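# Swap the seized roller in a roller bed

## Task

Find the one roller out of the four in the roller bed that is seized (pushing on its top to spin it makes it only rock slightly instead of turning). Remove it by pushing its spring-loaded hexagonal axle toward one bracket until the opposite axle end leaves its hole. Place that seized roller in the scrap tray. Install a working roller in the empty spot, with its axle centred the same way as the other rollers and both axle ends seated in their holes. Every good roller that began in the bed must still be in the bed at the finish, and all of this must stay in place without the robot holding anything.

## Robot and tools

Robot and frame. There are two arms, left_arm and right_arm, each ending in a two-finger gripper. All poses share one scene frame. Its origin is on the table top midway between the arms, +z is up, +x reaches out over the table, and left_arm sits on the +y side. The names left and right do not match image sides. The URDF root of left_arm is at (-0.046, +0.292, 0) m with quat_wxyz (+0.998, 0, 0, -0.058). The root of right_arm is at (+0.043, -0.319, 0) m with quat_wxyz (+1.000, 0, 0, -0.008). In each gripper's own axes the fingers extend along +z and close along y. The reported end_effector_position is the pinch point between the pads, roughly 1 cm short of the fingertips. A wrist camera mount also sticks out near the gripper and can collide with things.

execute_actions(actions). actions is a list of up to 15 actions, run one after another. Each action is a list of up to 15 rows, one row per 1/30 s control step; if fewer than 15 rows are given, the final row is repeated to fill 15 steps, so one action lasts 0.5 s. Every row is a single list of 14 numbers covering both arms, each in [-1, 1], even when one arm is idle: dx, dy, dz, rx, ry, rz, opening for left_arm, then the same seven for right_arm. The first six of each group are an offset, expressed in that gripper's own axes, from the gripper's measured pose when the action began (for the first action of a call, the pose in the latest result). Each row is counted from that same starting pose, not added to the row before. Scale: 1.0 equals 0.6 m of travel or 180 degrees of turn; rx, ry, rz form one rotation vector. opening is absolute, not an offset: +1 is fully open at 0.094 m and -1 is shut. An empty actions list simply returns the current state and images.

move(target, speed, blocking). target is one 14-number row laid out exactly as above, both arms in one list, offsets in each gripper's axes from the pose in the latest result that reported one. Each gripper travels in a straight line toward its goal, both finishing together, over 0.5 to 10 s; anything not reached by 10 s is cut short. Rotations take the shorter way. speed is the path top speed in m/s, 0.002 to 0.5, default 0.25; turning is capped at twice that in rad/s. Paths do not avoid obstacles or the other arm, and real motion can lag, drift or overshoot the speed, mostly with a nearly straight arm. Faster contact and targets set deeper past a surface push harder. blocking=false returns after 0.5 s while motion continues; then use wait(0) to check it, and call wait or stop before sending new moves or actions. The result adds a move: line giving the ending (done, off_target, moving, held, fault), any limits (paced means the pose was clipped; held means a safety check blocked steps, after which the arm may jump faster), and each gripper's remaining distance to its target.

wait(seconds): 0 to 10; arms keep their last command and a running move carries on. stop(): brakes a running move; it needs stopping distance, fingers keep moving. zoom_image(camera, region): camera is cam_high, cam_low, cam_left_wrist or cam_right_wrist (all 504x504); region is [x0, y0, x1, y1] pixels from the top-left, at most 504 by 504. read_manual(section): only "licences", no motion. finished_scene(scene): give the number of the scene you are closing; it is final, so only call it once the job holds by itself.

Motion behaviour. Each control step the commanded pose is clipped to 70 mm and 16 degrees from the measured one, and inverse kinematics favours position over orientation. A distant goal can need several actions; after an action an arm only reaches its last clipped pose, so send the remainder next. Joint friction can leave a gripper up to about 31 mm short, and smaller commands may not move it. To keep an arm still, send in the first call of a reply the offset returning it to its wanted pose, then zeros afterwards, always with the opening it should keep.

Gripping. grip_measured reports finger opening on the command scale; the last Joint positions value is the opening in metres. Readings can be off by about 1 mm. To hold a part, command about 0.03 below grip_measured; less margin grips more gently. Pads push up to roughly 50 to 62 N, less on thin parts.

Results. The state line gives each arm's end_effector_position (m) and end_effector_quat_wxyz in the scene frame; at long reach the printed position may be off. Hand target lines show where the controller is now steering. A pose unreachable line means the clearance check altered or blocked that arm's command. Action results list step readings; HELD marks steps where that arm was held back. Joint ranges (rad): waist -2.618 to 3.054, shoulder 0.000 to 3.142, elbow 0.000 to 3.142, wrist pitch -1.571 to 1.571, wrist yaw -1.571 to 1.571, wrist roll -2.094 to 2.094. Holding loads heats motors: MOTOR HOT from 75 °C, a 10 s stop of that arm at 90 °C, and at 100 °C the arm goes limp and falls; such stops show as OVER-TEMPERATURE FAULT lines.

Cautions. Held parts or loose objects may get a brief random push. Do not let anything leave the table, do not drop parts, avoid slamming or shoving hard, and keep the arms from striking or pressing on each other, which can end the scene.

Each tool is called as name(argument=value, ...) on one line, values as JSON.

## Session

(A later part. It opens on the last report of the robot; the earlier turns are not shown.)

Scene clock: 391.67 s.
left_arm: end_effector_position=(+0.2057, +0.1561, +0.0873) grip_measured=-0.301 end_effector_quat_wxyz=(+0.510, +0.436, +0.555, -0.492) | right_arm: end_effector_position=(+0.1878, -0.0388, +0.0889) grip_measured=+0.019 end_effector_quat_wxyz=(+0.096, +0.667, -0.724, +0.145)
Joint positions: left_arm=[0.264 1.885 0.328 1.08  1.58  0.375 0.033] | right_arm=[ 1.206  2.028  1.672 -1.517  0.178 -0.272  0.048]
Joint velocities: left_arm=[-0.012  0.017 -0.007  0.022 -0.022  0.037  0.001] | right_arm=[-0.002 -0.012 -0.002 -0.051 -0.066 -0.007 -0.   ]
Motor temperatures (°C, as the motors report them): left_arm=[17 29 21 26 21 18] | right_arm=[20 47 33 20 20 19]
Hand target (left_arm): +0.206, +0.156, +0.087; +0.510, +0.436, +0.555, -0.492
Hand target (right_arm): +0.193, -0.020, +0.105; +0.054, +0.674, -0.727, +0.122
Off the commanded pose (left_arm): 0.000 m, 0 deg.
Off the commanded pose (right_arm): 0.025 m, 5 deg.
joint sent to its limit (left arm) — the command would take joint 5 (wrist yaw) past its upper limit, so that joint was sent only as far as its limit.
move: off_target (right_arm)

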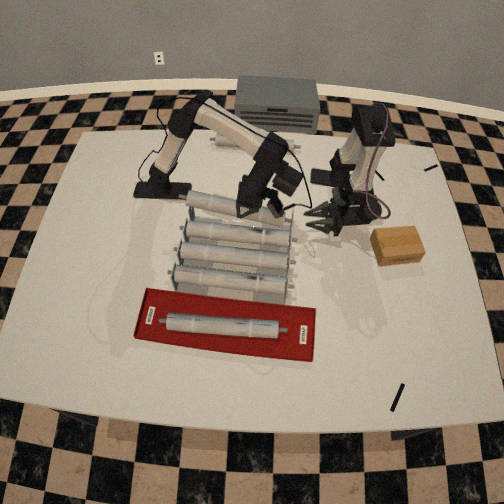

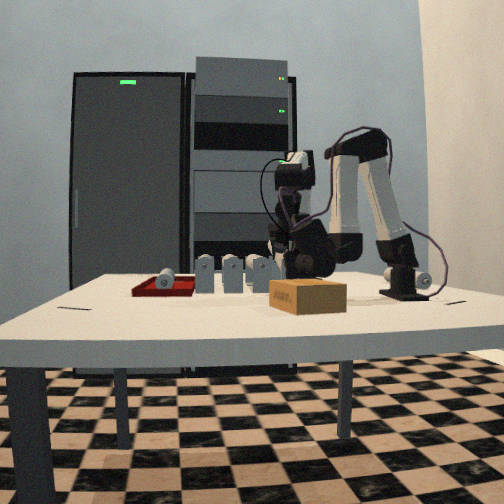

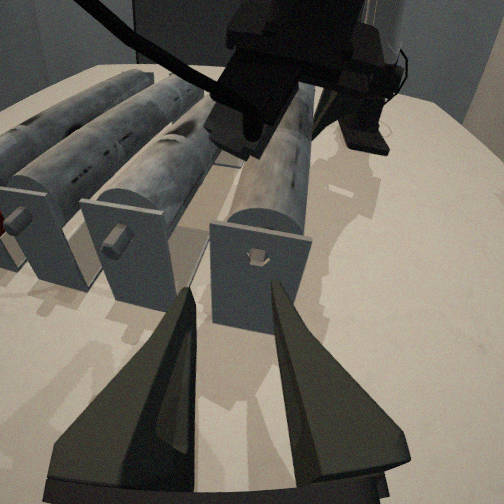

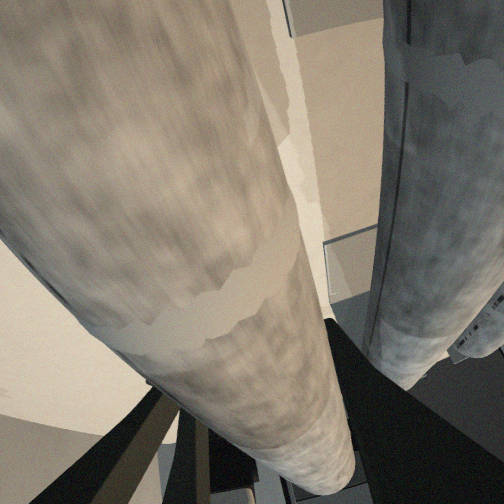

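move(target=[0,0,0,0,0,0,-0.3, 0.0,-0.008,-0.04,0,-0.02,0,-0.2], speed=0.008)

zoom_image(camera="cam_left_wrist", region=[180,180,340,320])

Scene clock: 398.70 s.
left_arm: end_effector_position=(+0.2057, +0.1561, +0.0873) grip_measured=-0.301 end_effector_quat_wxyz=(+0.510, +0.436, +0.555, -0.492) | right_arm: end_effector_position=(+0.1872, -0.0393, +0.0888) grip_measured=+0.019 end_effector_quat_wxyz=(+0.104, +0.666, -0.725, +0.140)
Joint positions: left_arm=[0.264 1.885 0.328 1.08  1.58  0.375 0.033] | right_arm=[ 1.199  2.035  1.68  -1.528  0.163 -0.278  0.048]
Joint velocities: left_arm=[-0.022  0.002 -0.002 -0.007  0.022 -0.022 -0.001] | right_arm=[-0.007  0.012 -0.012  0.051 -0.037 -0.066 -0.   ]
Motor temperatures (°C, as the motors report them): left_arm=[17 29 21 26 21 18] | right_arm=[20 47 34 20 20 19]
Hand target (left_arm): +0.206, +0.156, +0.087; +0.510, +0.436, +0.555, -0.492
Hand target (right_arm): +0.191, -0.032, +0.111; +0.073, +0.672, -0.727, +0.124
Off the commanded pose (left_arm): 0.000 m, 0 deg.
Off the commanded pose (right_arm): 0.025 m, 4 deg.
joint sent to its limit (left arm) — the command would take joint 5 (wrist yaw) past its upper limit, so that joint was sent only as far as its limit.
move: off_target (right_arm)

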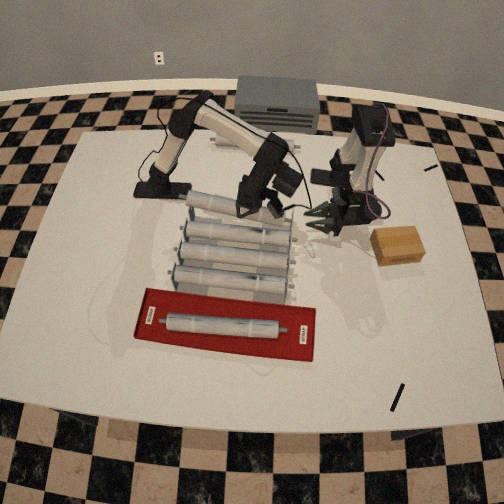

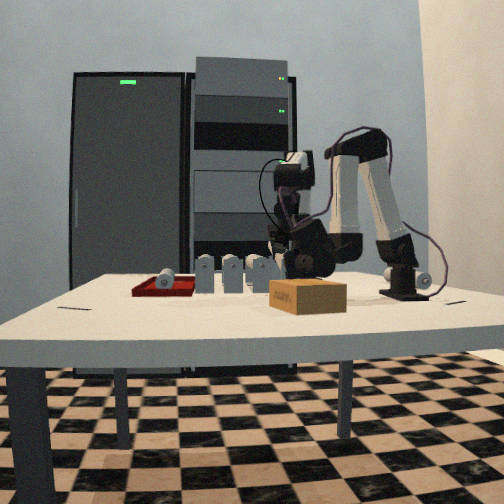

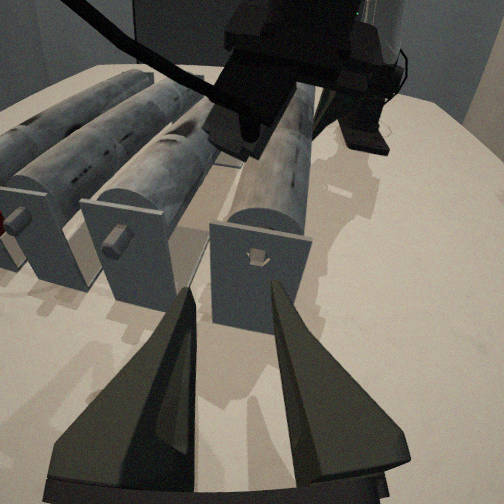

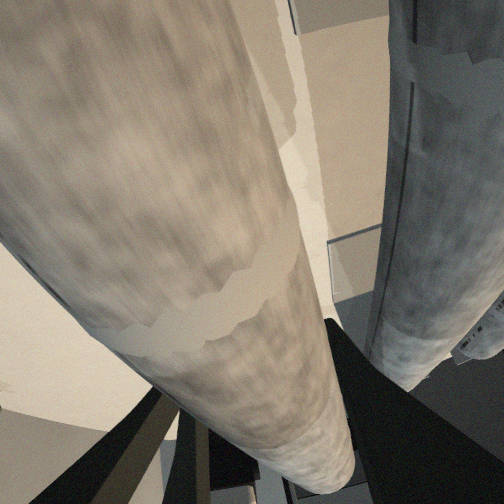

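Region (180, 180, 340, 320) of cam_left_wrist's 504x504 image, scaled by 3.150, with more detail than that image has; it fills the top 441 rows of this view, and the rest is white.

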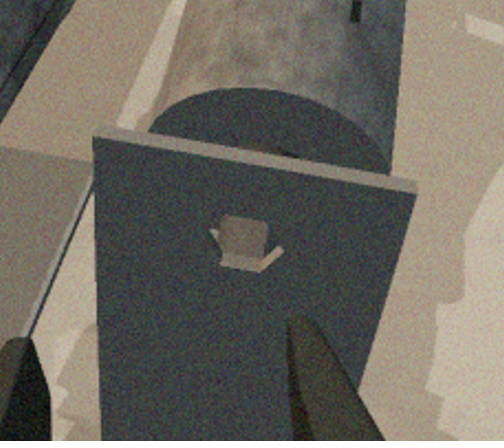

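move(target=[0,0,0,0,0,0,-0.3, 0.01,-0.008,-0.058,0,-0.02,0,-0.2], speed=0.008)

zoom_image(camera="cam_left_wrist", region=[180,180,340,320])

Scene clock: 405.10 s.
left_arm: end_effector_position=(+0.2057, +0.1561, +0.0873) grip_measured=-0.301 end_effector_quat_wxyz=(+0.510, +0.436, +0.555, -0.492) | right_arm: end_effector_position=(+0.1860, -0.0394, +0.0970) grip_measured=+0.019 end_effector_quat_wxyz=(+0.098, +0.669, -0.725, +0.128)
Joint positions: left_arm=[0.264 1.885 0.328 1.08  1.58  0.375 0.033] | right_arm=[ 1.194  2.007  1.68  -1.532  0.148 -0.29   0.048]
Joint velocities: left_arm=[ 0.002 -0.007 -0.017 -0.007  0.007 -0.007 -0.   ] | right_arm=[-0.007  0.007  0.002 -0.081  0.037  0.081 -0.   ]
Motor temperatures (°C, as the motors report them): left_arm=[17 29 21 26 21 18] | right_arm=[20 48 35 20 20 19]
Hand target (left_arm): +0.206, +0.156, +0.087; +0.510, +0.436, +0.555, -0.492
Hand target (right_arm): +0.189, -0.034, +0.123; +0.067, +0.673, -0.728, +0.112
Off the commanded pose (left_arm): 0.000 m, 0 deg.
Off the commanded pose (right_arm): 0.028 m, 2 deg.
joint sent to its limit (left arm) — the command would take joint 5 (wrist yaw) past its upper limit, so that joint was sent only as far as its limit.
joint sent to its limit (right arm) — the command would take joint 4 (wrist pitch) past its lower limit, so that joint was sent only as far as its limit.
move: off_target (right_arm)

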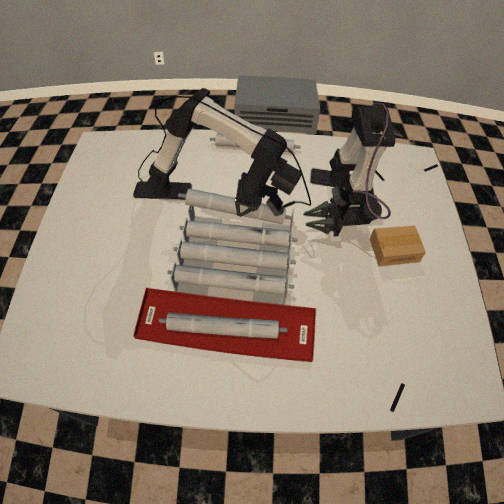

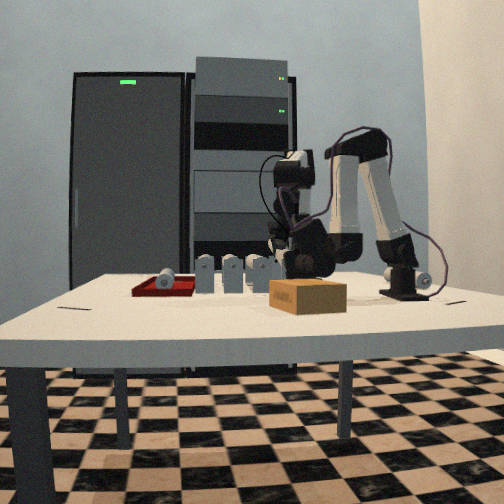

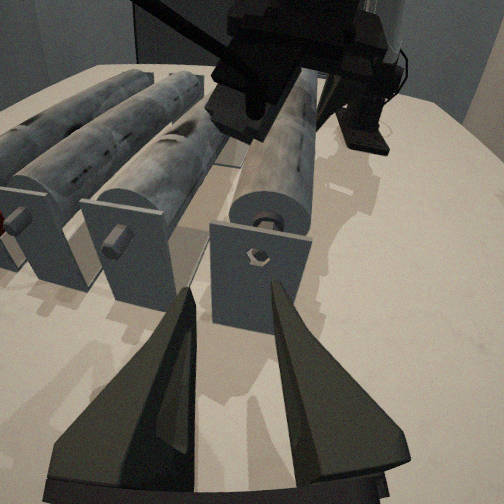

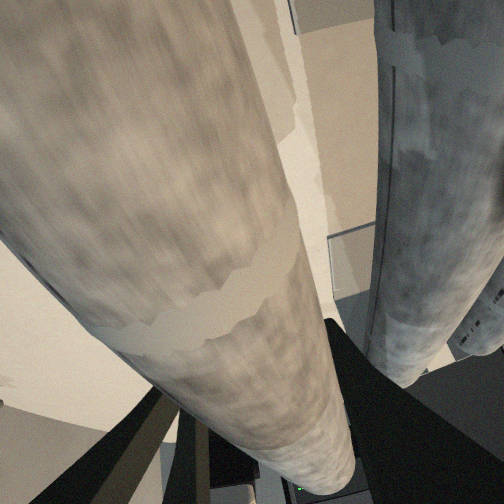

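Region (180, 180, 340, 320) of cam_left_wrist's 504x504 image, scaled by 3.150, with more detail than that image has; it fills the top 441 rows of this view, and the rest is white.

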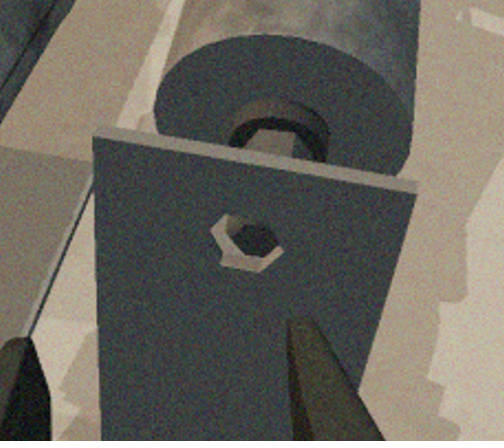

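Need +x ~3mm; push.

move(target=[0,0,0,0,0,0,-0.3, -0.035,-0.012,-0.035,0,0,0,-0.2], speed=0.008)

zoom_image(camera="cam_left_wrist", region=[180,180,340,320])

Scene clock: 411.63 s.
left_arm: end_effector_position=(+0.2057, +0.1561, +0.0873) grip_measured=-0.301 end_effector_quat_wxyz=(+0.510, +0.436, +0.555, -0.492) | right_arm: end_effector_position=(+0.1905, -0.0309, +0.0937) grip_measured=+0.019 end_effector_quat_wxyz=(+0.106, +0.673, -0.720, +0.134)
Joint positions: left_arm=[0.264 1.885 0.328 1.08  1.58  0.375 0.033] | right_arm=[ 1.194  2.067  1.749 -1.561  0.154 -0.301  0.048]
Joint velocities: left_arm=[-0.002  0.012 -0.002 -0.007  0.051 -0.037 -0.   ] | right_arm=[-0.012 -0.002 -0.002 -0.007  0.007 -0.007 -0.   ]
Motor temperatures (°C, as the motors report them): left_arm=[17 29 21 26 21 18] | right_arm=[20 48 36 20 20 19]
Hand target (left_arm): +0.206, +0.156, +0.087; +0.510, +0.436, +0.555, -0.492
Hand target (right_arm): +0.193, -0.014, +0.110; +0.070, +0.674, -0.726, +0.115
Off the commanded pose (left_arm): 0.000 m, 0 deg.
Off the commanded pose (right_arm): 0.025 m, 1 deg.
joint sent to its limit (left arm) — the command would take joint 5 (wrist yaw) past its upper limit, so that joint was sent only as far as its limit.
joint sent to its limit (right arm) — the command would take joint 4 (wrist pitch) past its lower limit, so that joint was sent only as far as its limit.
move: off_target (right_arm)

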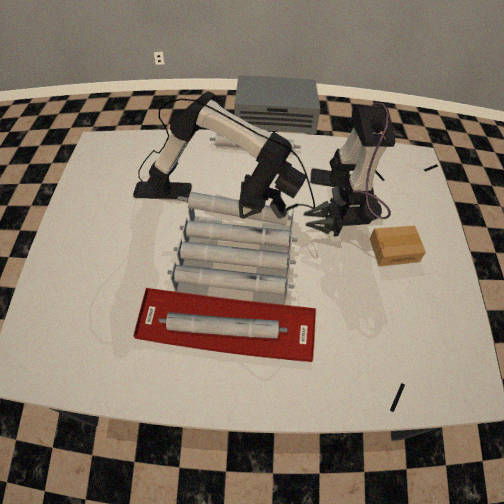

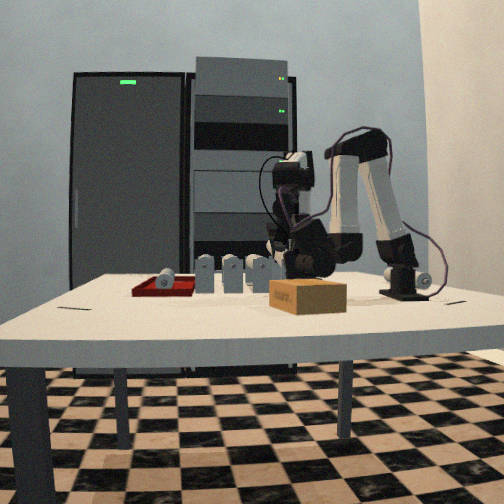

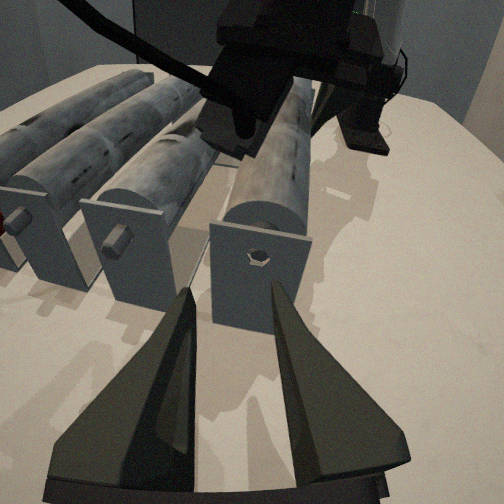

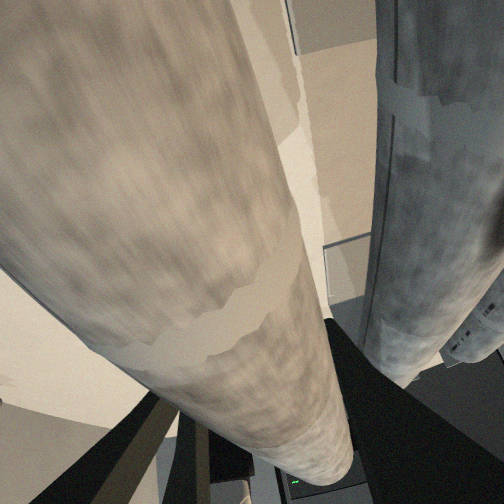

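Region (180, 180, 340, 320) of cam_left_wrist's 504x504 image, scaled by 3.150, with more detail than that image has; it fills the top 441 rows of this view, and the rest is white.

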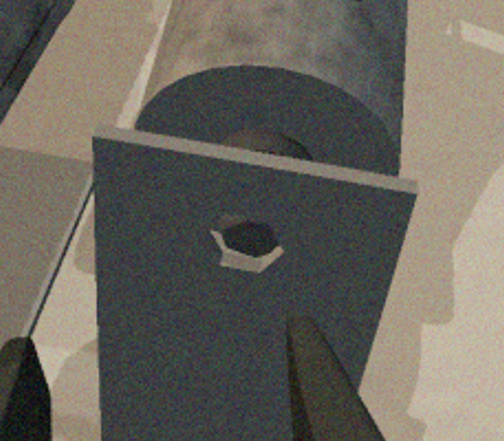

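Entering. Push more.

move(target=[0,0,0,0,0,0,-0.3, -0.045,-0.004,-0.03,0,-0.02,0,-0.2], speed=0.01)

zoom_image(camera="cam_left_wrist", region=[180,180,340,320])

Scene clock: 416.87 s.
left_arm: end_effector_position=(+0.2057, +0.1561, +0.0873) grip_measured=-0.301 end_effector_quat_wxyz=(+0.510, +0.436, +0.555, -0.492) | right_arm: end_effector_position=(+0.1927, -0.0210, +0.0857) grip_measured=+0.019 end_effector_quat_wxyz=(+0.113, +0.677, -0.716, +0.128)
Joint positions: left_arm=[0.264 1.885 0.328 1.08  1.58  0.375 0.033] | right_arm=[ 1.193  2.118  1.794 -1.561  0.14  -0.316  0.048]
Joint velocities: left_arm=[ 0.007 -0.017 -0.002  0.037 -0.022 -0.051  0.001] | right_arm=[ 0.017  0.022  0.012 -0.051 -0.125 -0.022 -0.   ]
Motor temperatures (°C, as the motors report them): left_arm=[17 29 21 26 21 18] | right_arm=[20 48 37 20 20 19]
Hand target (left_arm): +0.206, +0.156, +0.087; +0.510, +0.436, +0.555, -0.492
Hand target (right_arm): +0.193, -0.001, +0.102; +0.076, +0.679, -0.722, +0.108
Off the commanded pose (left_arm): 0.000 m, 0 deg.
Off the commanded pose (right_arm): 0.027 m, 4 deg.
joint sent to its limit (left arm) — the command would take joint 5 (wrist yaw) past its upper limit, so that joint was sent only as far as its limit.
joint sent to its limit (right arm) — the command would take joint 4 (wrist pitch) past its lower limit, so that joint was sent only as far as its limit.
move: off_target (right_arm)

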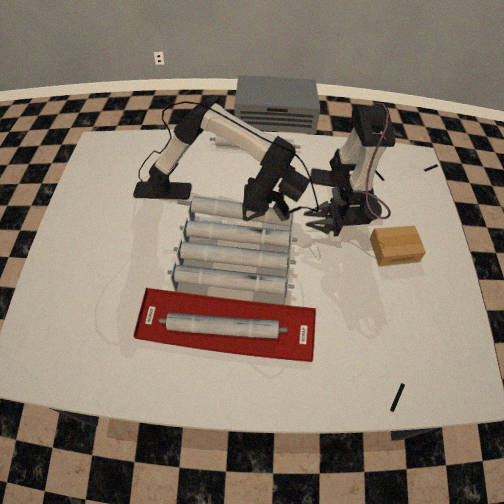

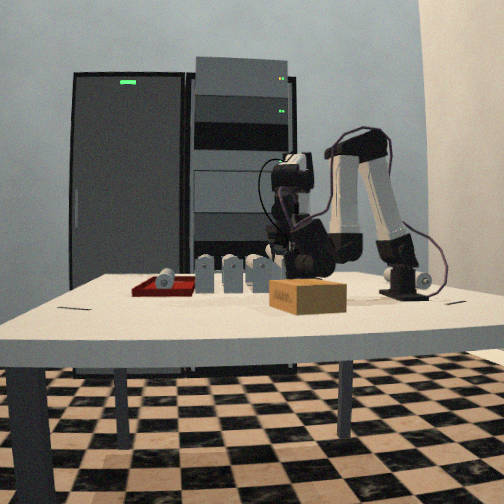

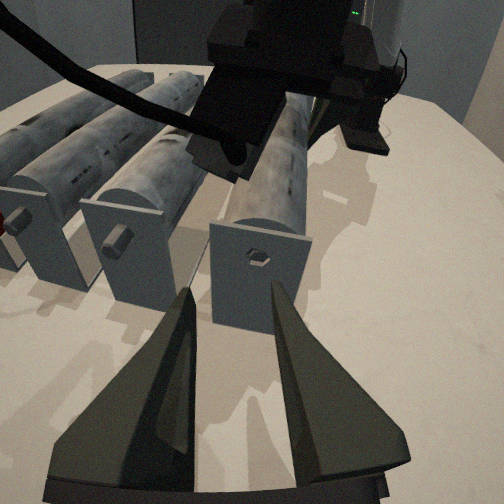

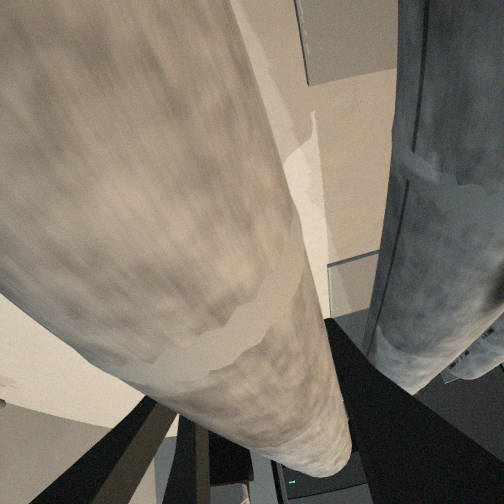

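Region (180, 180, 340, 320) of cam_left_wrist's 504x504 image, scaled by 3.150, with more detail than that image has; it fills the top 441 rows of this view, and the rest is white.

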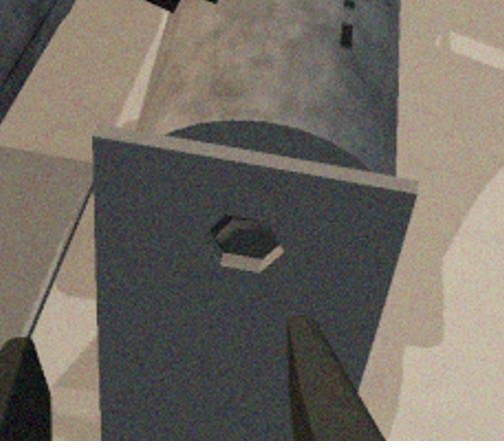

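move(target=[0,0,0,0,0,0,-0.3, 0,0,0,0,0,0,0.35])

zoom_image(camera="cam_left_wrist", region=[180,180,340,320])

Scene clock: 419.87 s.
left_arm: end_effector_position=(+0.2057, +0.1561, +0.0873) grip_measured=-0.301 end_effector_quat_wxyz=(+0.510, +0.436, +0.555, -0.492) | right_arm: end_effector_position=(+0.1928, -0.0210, +0.0857) grip_measured=+0.348 end_effector_quat_wxyz=(+0.112, +0.677, -0.716, +0.128)
Joint positions: left_arm=[0.264 1.885 0.328 1.08  1.58  0.375 0.033] | right_arm=[ 1.192  2.117  1.793 -1.56   0.14  -0.316  0.063]
Joint velocities: left_arm=[-0.017  0.007 -0.002  0.037 -0.022 -0.037 -0.   ] | right_arm=[-0.017  0.012 -0.002 -0.037 -0.007  0.081 -0.   ]
Motor temperatures (°C, as the motors report them): left_arm=[17 29 21 26 21 18] | right_arm=[20 47 37 20 19 19]
Hand target (left_arm): +0.206, +0.156, +0.087; +0.510, +0.436, +0.555, -0.492
Hand target (right_arm): +0.193, -0.021, +0.086; +0.113, +0.677, -0.716, +0.128
Off the commanded pose (left_arm): 0.000 m, 0 deg.
Off the commanded pose (right_arm): 0.000 m, 0 deg.
joint sent to its limit (left arm) — the command would take joint 5 (wrist yaw) past its upper limit, so that joint was sent only as far as its limit.
joint sent to its limit (right arm) — the command would take joint 4 (wrist pitch) past its lower limit, so that joint was sent only as far as its limit.
move: done

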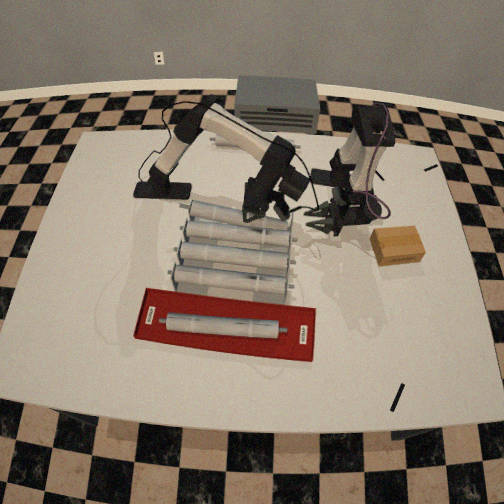

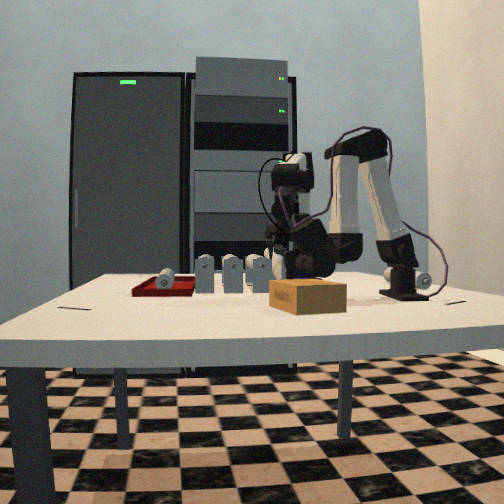

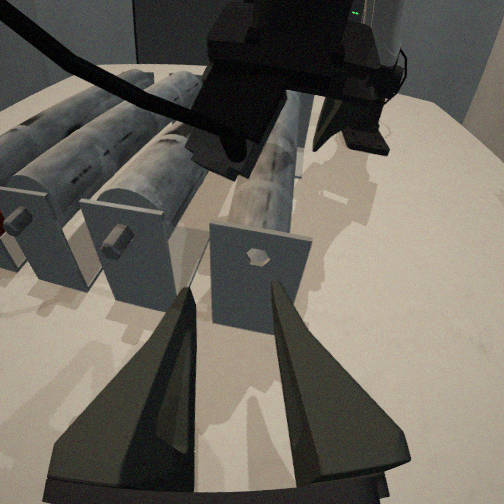

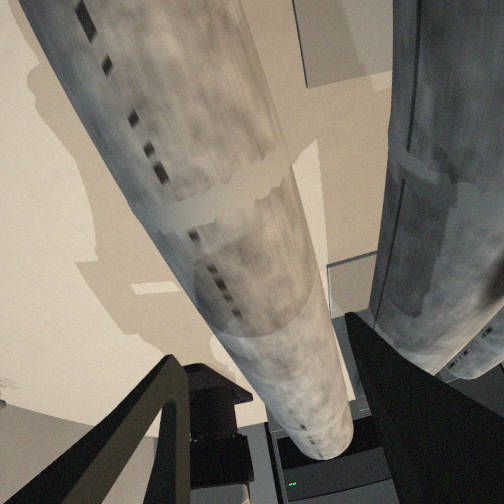

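Region (180, 180, 340, 320) of cam_left_wrist's 504x504 image, scaled by 3.150, with more detail than that image has; it fills the top 441 rows of this view, and the rest is white.

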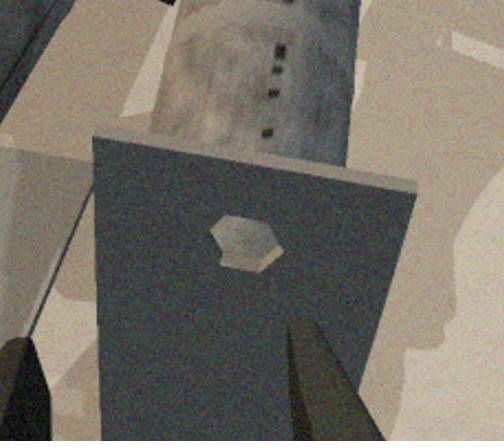

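move(target=[0,0,0,0,0,0,-0.3, -0.08,0,-0.08,-0.01,-0.105,0,0.5], speed=0.06)

Scene clock: 425.63 s.
left_arm: end_effector_position=(+0.2057, +0.1561, +0.0873) grip_measured=-0.301 end_effector_quat_wxyz=(+0.510, +0.436, +0.555, -0.492) | right_arm: end_effector_position=(+0.1901, +0.0328, +0.1079) grip_measured=+0.498 end_effector_quat_wxyz=(+0.025, +0.687, -0.726, +0.014)
Joint positions: left_arm=[0.264 1.885 0.328 1.08  1.58  0.375 0.033] | right_arm=[ 1.192  2.058  1.844 -1.413  0.005 -0.339  0.07 ]
Joint velocities: left_arm=[-0.017  0.007 -0.007 -0.037 -0.066 -0.007 -0.001] | right_arm=[-0.017  0.002 -0.007  0.066 -0.095  0.081 -0.001]
Motor temperatures (°C, as the motors report them): left_arm=[17 29 21 26 21 18] | right_arm=[20 47 36 20 19 19]
Hand target (left_arm): +0.206, +0.156, +0.087; +0.510, +0.436, +0.555, -0.492
Hand target (right_arm): +0.194, +0.041, +0.115; +0.006, +0.688, -0.726, +0.001
Off the commanded pose (left_arm): 0.000 m, 0 deg.
Off the commanded pose (right_arm): 0.011 m, 3 deg.
joint sent to its limit (left arm) — the command would take joint 5 (wrist yaw) past its upper limit, so that joint was sent only as far as its limit.
move: off_target (right_arm)

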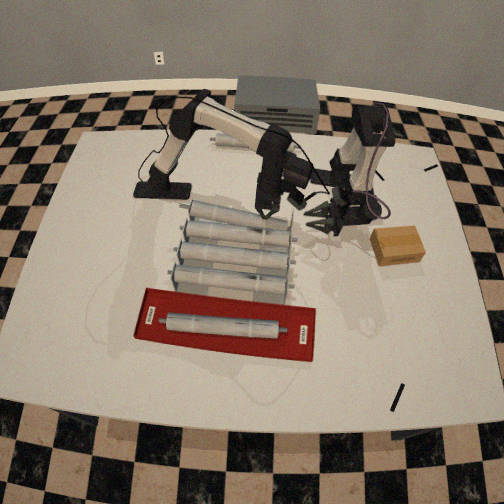

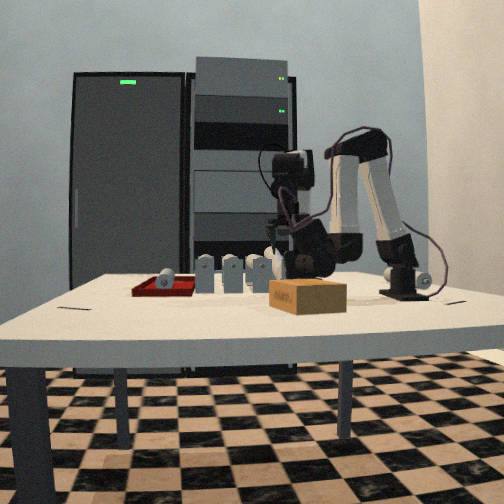

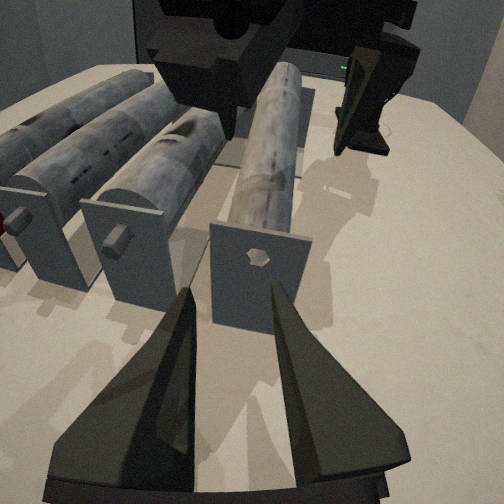

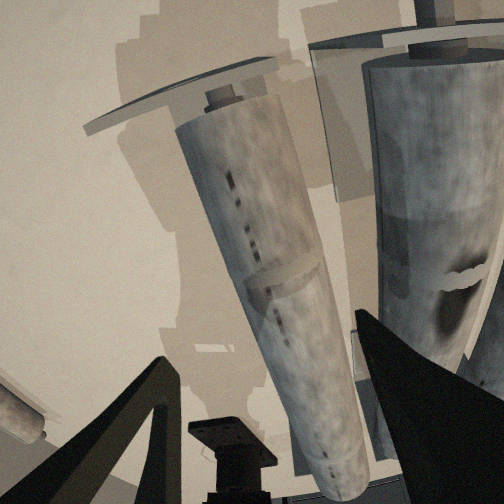

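move(target=[0,0,0,0,0,0,-0.3, 0,-0.015,0.12,0,0,0,0.4], speed=0.05)

move(target=[0,0,0,0,0,0,-0.3, 0,0,0,0,0,0,-0.1])

move(target=[0,0,0,0,0,0,-0.3, 0,0.005,-0.08,0,0,0,-0.1], speed=0.012)

zoom_image(camera="cam_left_wrist", region=[180,180,340,320])

Scene clock: 431.27 s.
left_arm: end_effector_position=(+0.2057, +0.1561, +0.0873) grip_measured=-0.301 end_effector_quat_wxyz=(+0.510, +0.436, +0.555, -0.492) | right_arm: end_effector_position=(+0.1974, +0.0328, +0.0515) grip_measured=+0.402 end_effector_quat_wxyz=(+0.011, +0.688, -0.726, +0.006)
Joint positions: left_arm=[0.264 1.885 0.328 1.08  1.58  0.375 0.033] | right_arm=[ 1.174  2.058  1.62  -1.158  0.003 -0.359  0.066]
Joint velocities: left_arm=[-0.027 -0.022  0.007 -0.051  0.022 -0.037 -0.   ] | right_arm=[ 0.002  0.002  0.007 -0.007  0.007  0.007 -0.001]
Motor temperatures (°C, as the motors report them): left_arm=[17 29 21 26 21 18] | right_arm=[20 47 36 20 19 19]
Hand target (left_arm): +0.206, +0.156, +0.087; +0.510, +0.436, +0.555, -0.492
Hand target (right_arm): +0.198, +0.027, +0.037; +0.025, +0.687, -0.726, +0.013
Off the commanded pose (left_arm): 0.000 m, 0 deg.
Off the commanded pose (right_arm): 0.016 m, 2 deg.
joint sent to its limit (left arm) — the command would take joint 5 (wrist yaw) past its upper limit, so that joint was sent only as far as its limit.
move: off_target (right_arm)

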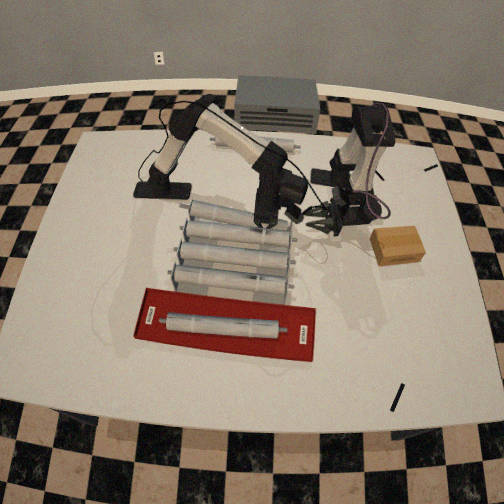

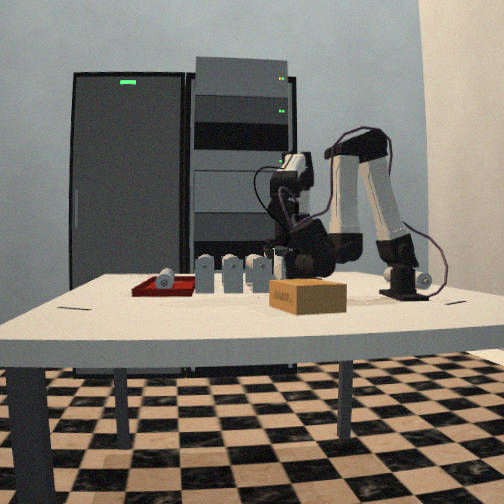

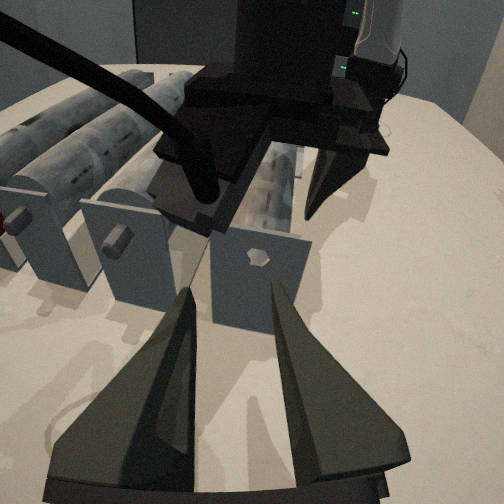

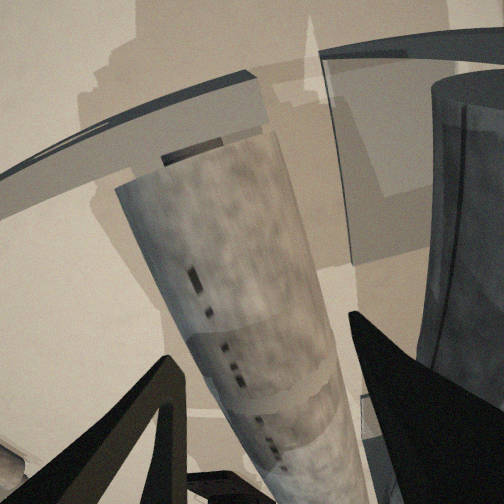

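Scene clock: 431.77 s.
left_arm: end_effector_position=(+0.2057, +0.1561, +0.0873) grip_measured=-0.301 end_effector_quat_wxyz=(+0.510, +0.436, +0.555, -0.492) | right_arm: end_effector_position=(+0.1987, +0.0329, +0.0515) grip_measured=+0.013 end_effector_quat_wxyz=(+0.009, +0.688, -0.726, +0.009)
Joint positions: left_arm=[0.264 1.885 0.328 1.08  1.58  0.375 0.033] | right_arm=[ 1.174  2.058  1.62  -1.156  0.009 -0.36   0.048]
Joint velocities: left_arm=[ 0.012  0.012 -0.022 -0.037 -0.037  0.007 -0.001] | right_arm=[-0.007  0.027  0.002  0.037 -0.007 -0.022 -0.001]
Motor temperatures (°C, as the motors report them): left_arm=[17 29 21 26 21 18] | right_arm=[20 47 36 20 19 19]
Hand target (left_arm): +0.206, +0.156, +0.087; +0.510, +0.436, +0.555, -0.492
Hand target (right_arm): +0.197, +0.033, +0.051; +0.011, +0.688, -0.726, +0.006
Off the commanded pose (left_arm): 0.000 m, 0 deg.
Off the commanded pose (right_arm): 0.001 m, 0 deg.
joint sent to its limit (left arm) — the command would take joint 5 (wrist yaw) past its upper limit, so that joint was sent only as far as its limit.
move: done

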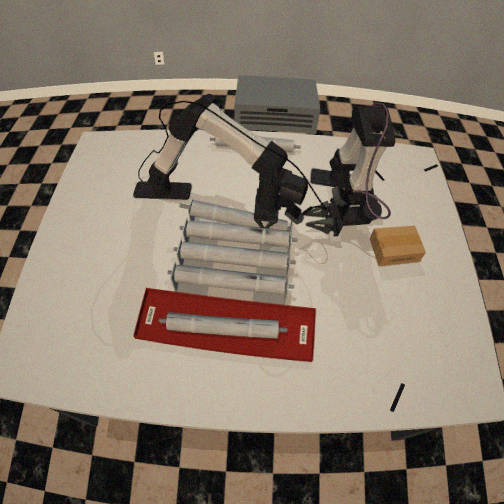

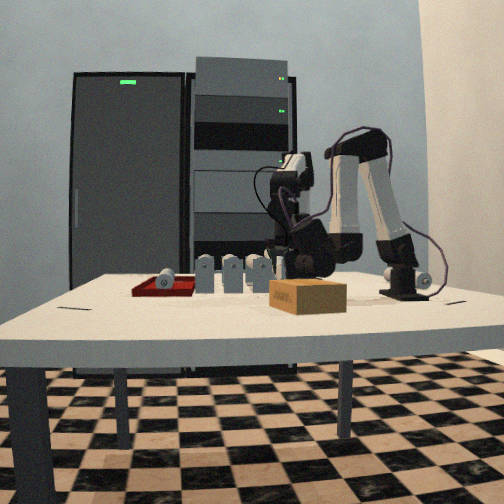

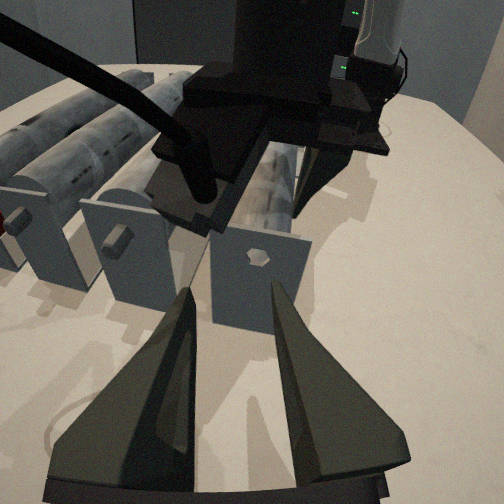

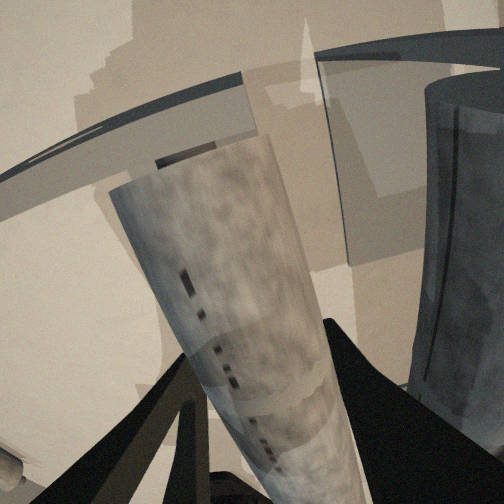

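Scene clock: 436.00 s.
left_arm: end_effector_position=(+0.2057, +0.1561, +0.0873) grip_measured=-0.301 end_effector_quat_wxyz=(+0.510, +0.436, +0.555, -0.492) | right_arm: end_effector_position=(+0.1979, +0.0349, +0.0710) grip_measured=+0.013 end_effector_quat_wxyz=(+0.020, +0.689, -0.725, +0.011)
Joint positions: left_arm=[0.264 1.885 0.328 1.08  1.58  0.375 0.033] | right_arm=[ 1.176  2.075  1.723 -1.265  0.005 -0.36   0.048]
Joint velocities: left_arm=[-0.017  0.007  0.002 -0.022 -0.037 -0.022 -0.001] | right_arm=[ 0.012  0.007  0.012 -0.095 -0.066  0.081 -0.   ]
Motor temperatures (°C, as the motors report them): left_arm=[17 29 21 26 21 18] | right_arm=[20 48 36 20 19 19]
Hand target (left_arm): +0.206, +0.156, +0.087; +0.510, +0.436, +0.555, -0.492
Hand target (right_arm): +0.195, +0.034, +0.098; +0.008, +0.688, -0.726, +0.008
Off the commanded pose (left_arm): 0.000 m, 0 deg.
Off the commanded pose (right_arm): 0.029 m, 1 deg.
joint sent to its limit (left arm) — the command would take joint 5 (wrist yaw) past its upper limit, so that joint was sent only as far as its limit.
move: off_target (right_arm)

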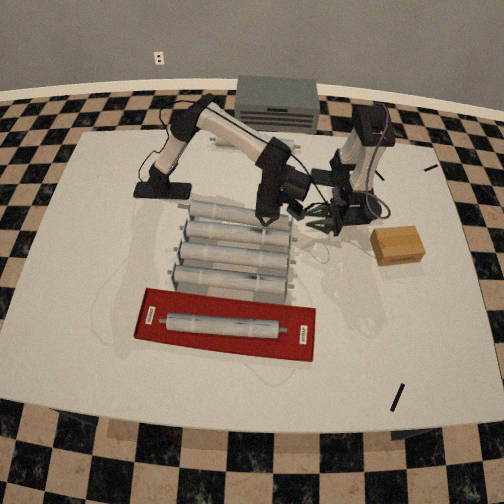

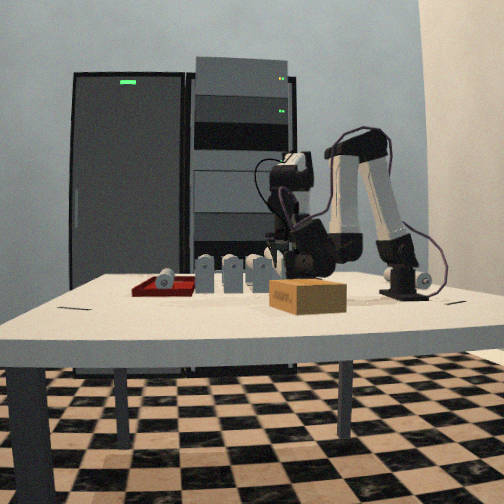

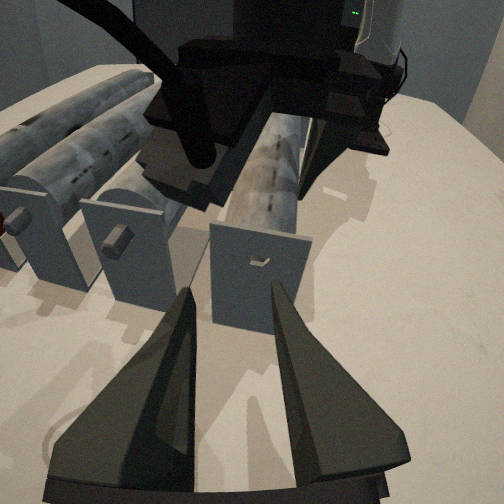

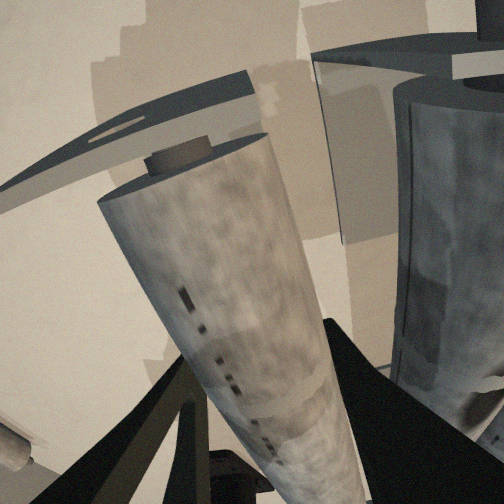

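Region (180, 180, 340, 320) of cam_left_wrist's 504x504 image, scaled by 3.150, with more detail than that image has; it fills the top 441 rows of this view, and the rest is white.

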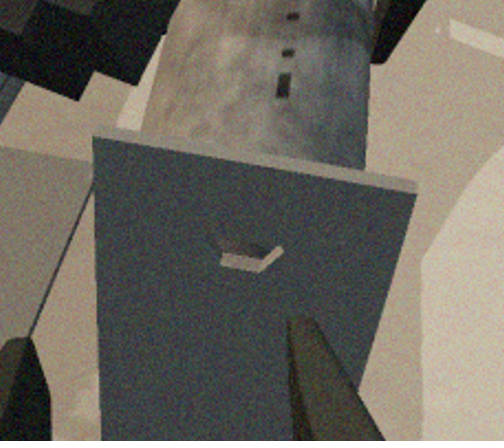

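move(target=[0,0,0,0,0,0,-0.3, 0,0.015,-0.065,0,0,0,-0.1], speed=0.01)

zoom_image(camera="cam_left_wrist", region=[180,180,340,320])

Scene clock: 442.97 s.
left_arm: end_effector_position=(+0.2057, +0.1561, +0.0873) grip_measured=-0.301 end_effector_quat_wxyz=(+0.510, +0.436, +0.555, -0.492) | right_arm: end_effector_position=(+0.1940, +0.0357, +0.0856) grip_measured=+0.013 end_effector_quat_wxyz=(+0.030, +0.693, -0.720, +0.020)
Joint positions: left_arm=[0.264 1.885 0.328 1.08  1.58  0.375 0.033] | right_arm=[ 1.189  2.091  1.805 -1.355  0.013 -0.36   0.048]
Joint velocities: left_arm=[-0.007 -0.002  0.007 -0.022 -0.081  0.066  0.   ] | right_arm=[ 0.012  0.012 -0.012 -0.007 -0.022 -0.051  0.   ]
Motor temperatures (°C, as the motors report them): left_arm=[17 29 21 26 21 18] | right_arm=[20 49 37 20 19 19]
Hand target (left_arm): +0.206, +0.156, +0.087; +0.510, +0.436, +0.555, -0.492
Hand target (right_arm): +0.189, +0.037, +0.109; +0.020, +0.689, -0.725, +0.011
Off the commanded pose (left_arm): 0.000 m, 0 deg.
Off the commanded pose (right_arm): 0.025 m, 2 deg.
joint sent to its limit (left arm) — the command would take joint 5 (wrist yaw) past its upper limit, so that joint was sent only as far as its limit.
move: off_target (right_arm)

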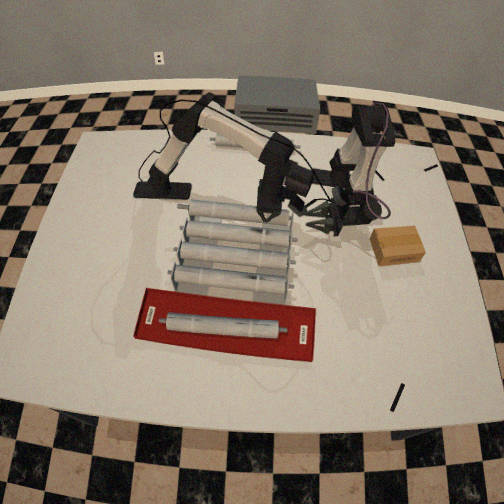

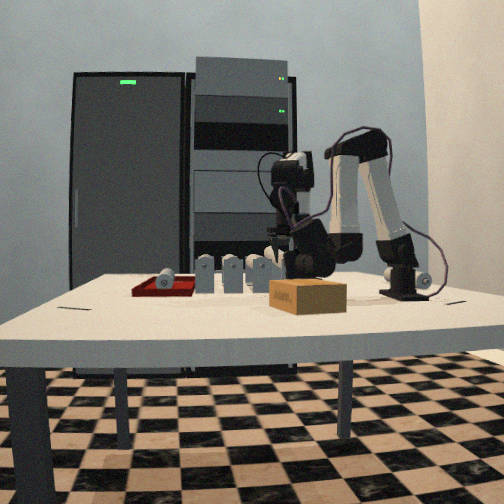

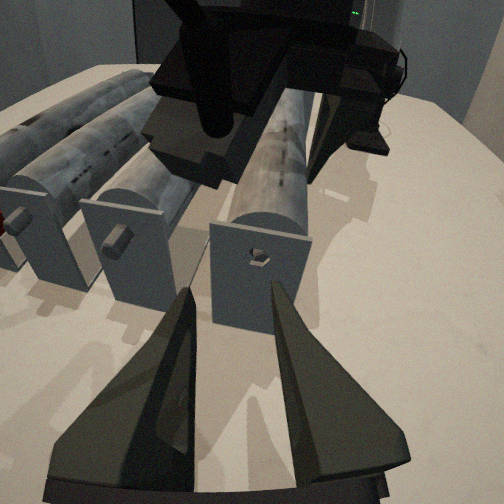

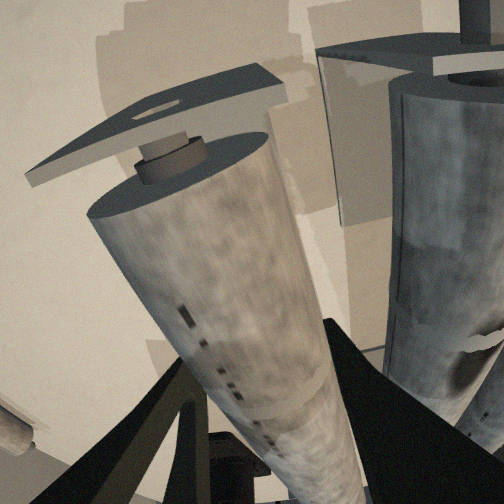

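Region (180, 180, 340, 320) of cam_left_wrist's 504x504 image, scaled by 3.150, with more detail than that image has; it fills the top 441 rows of this view, and the rest is white.

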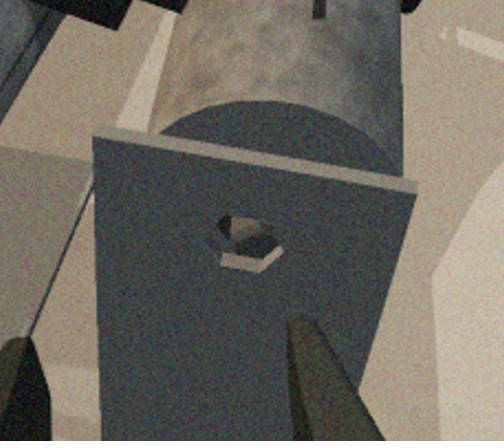

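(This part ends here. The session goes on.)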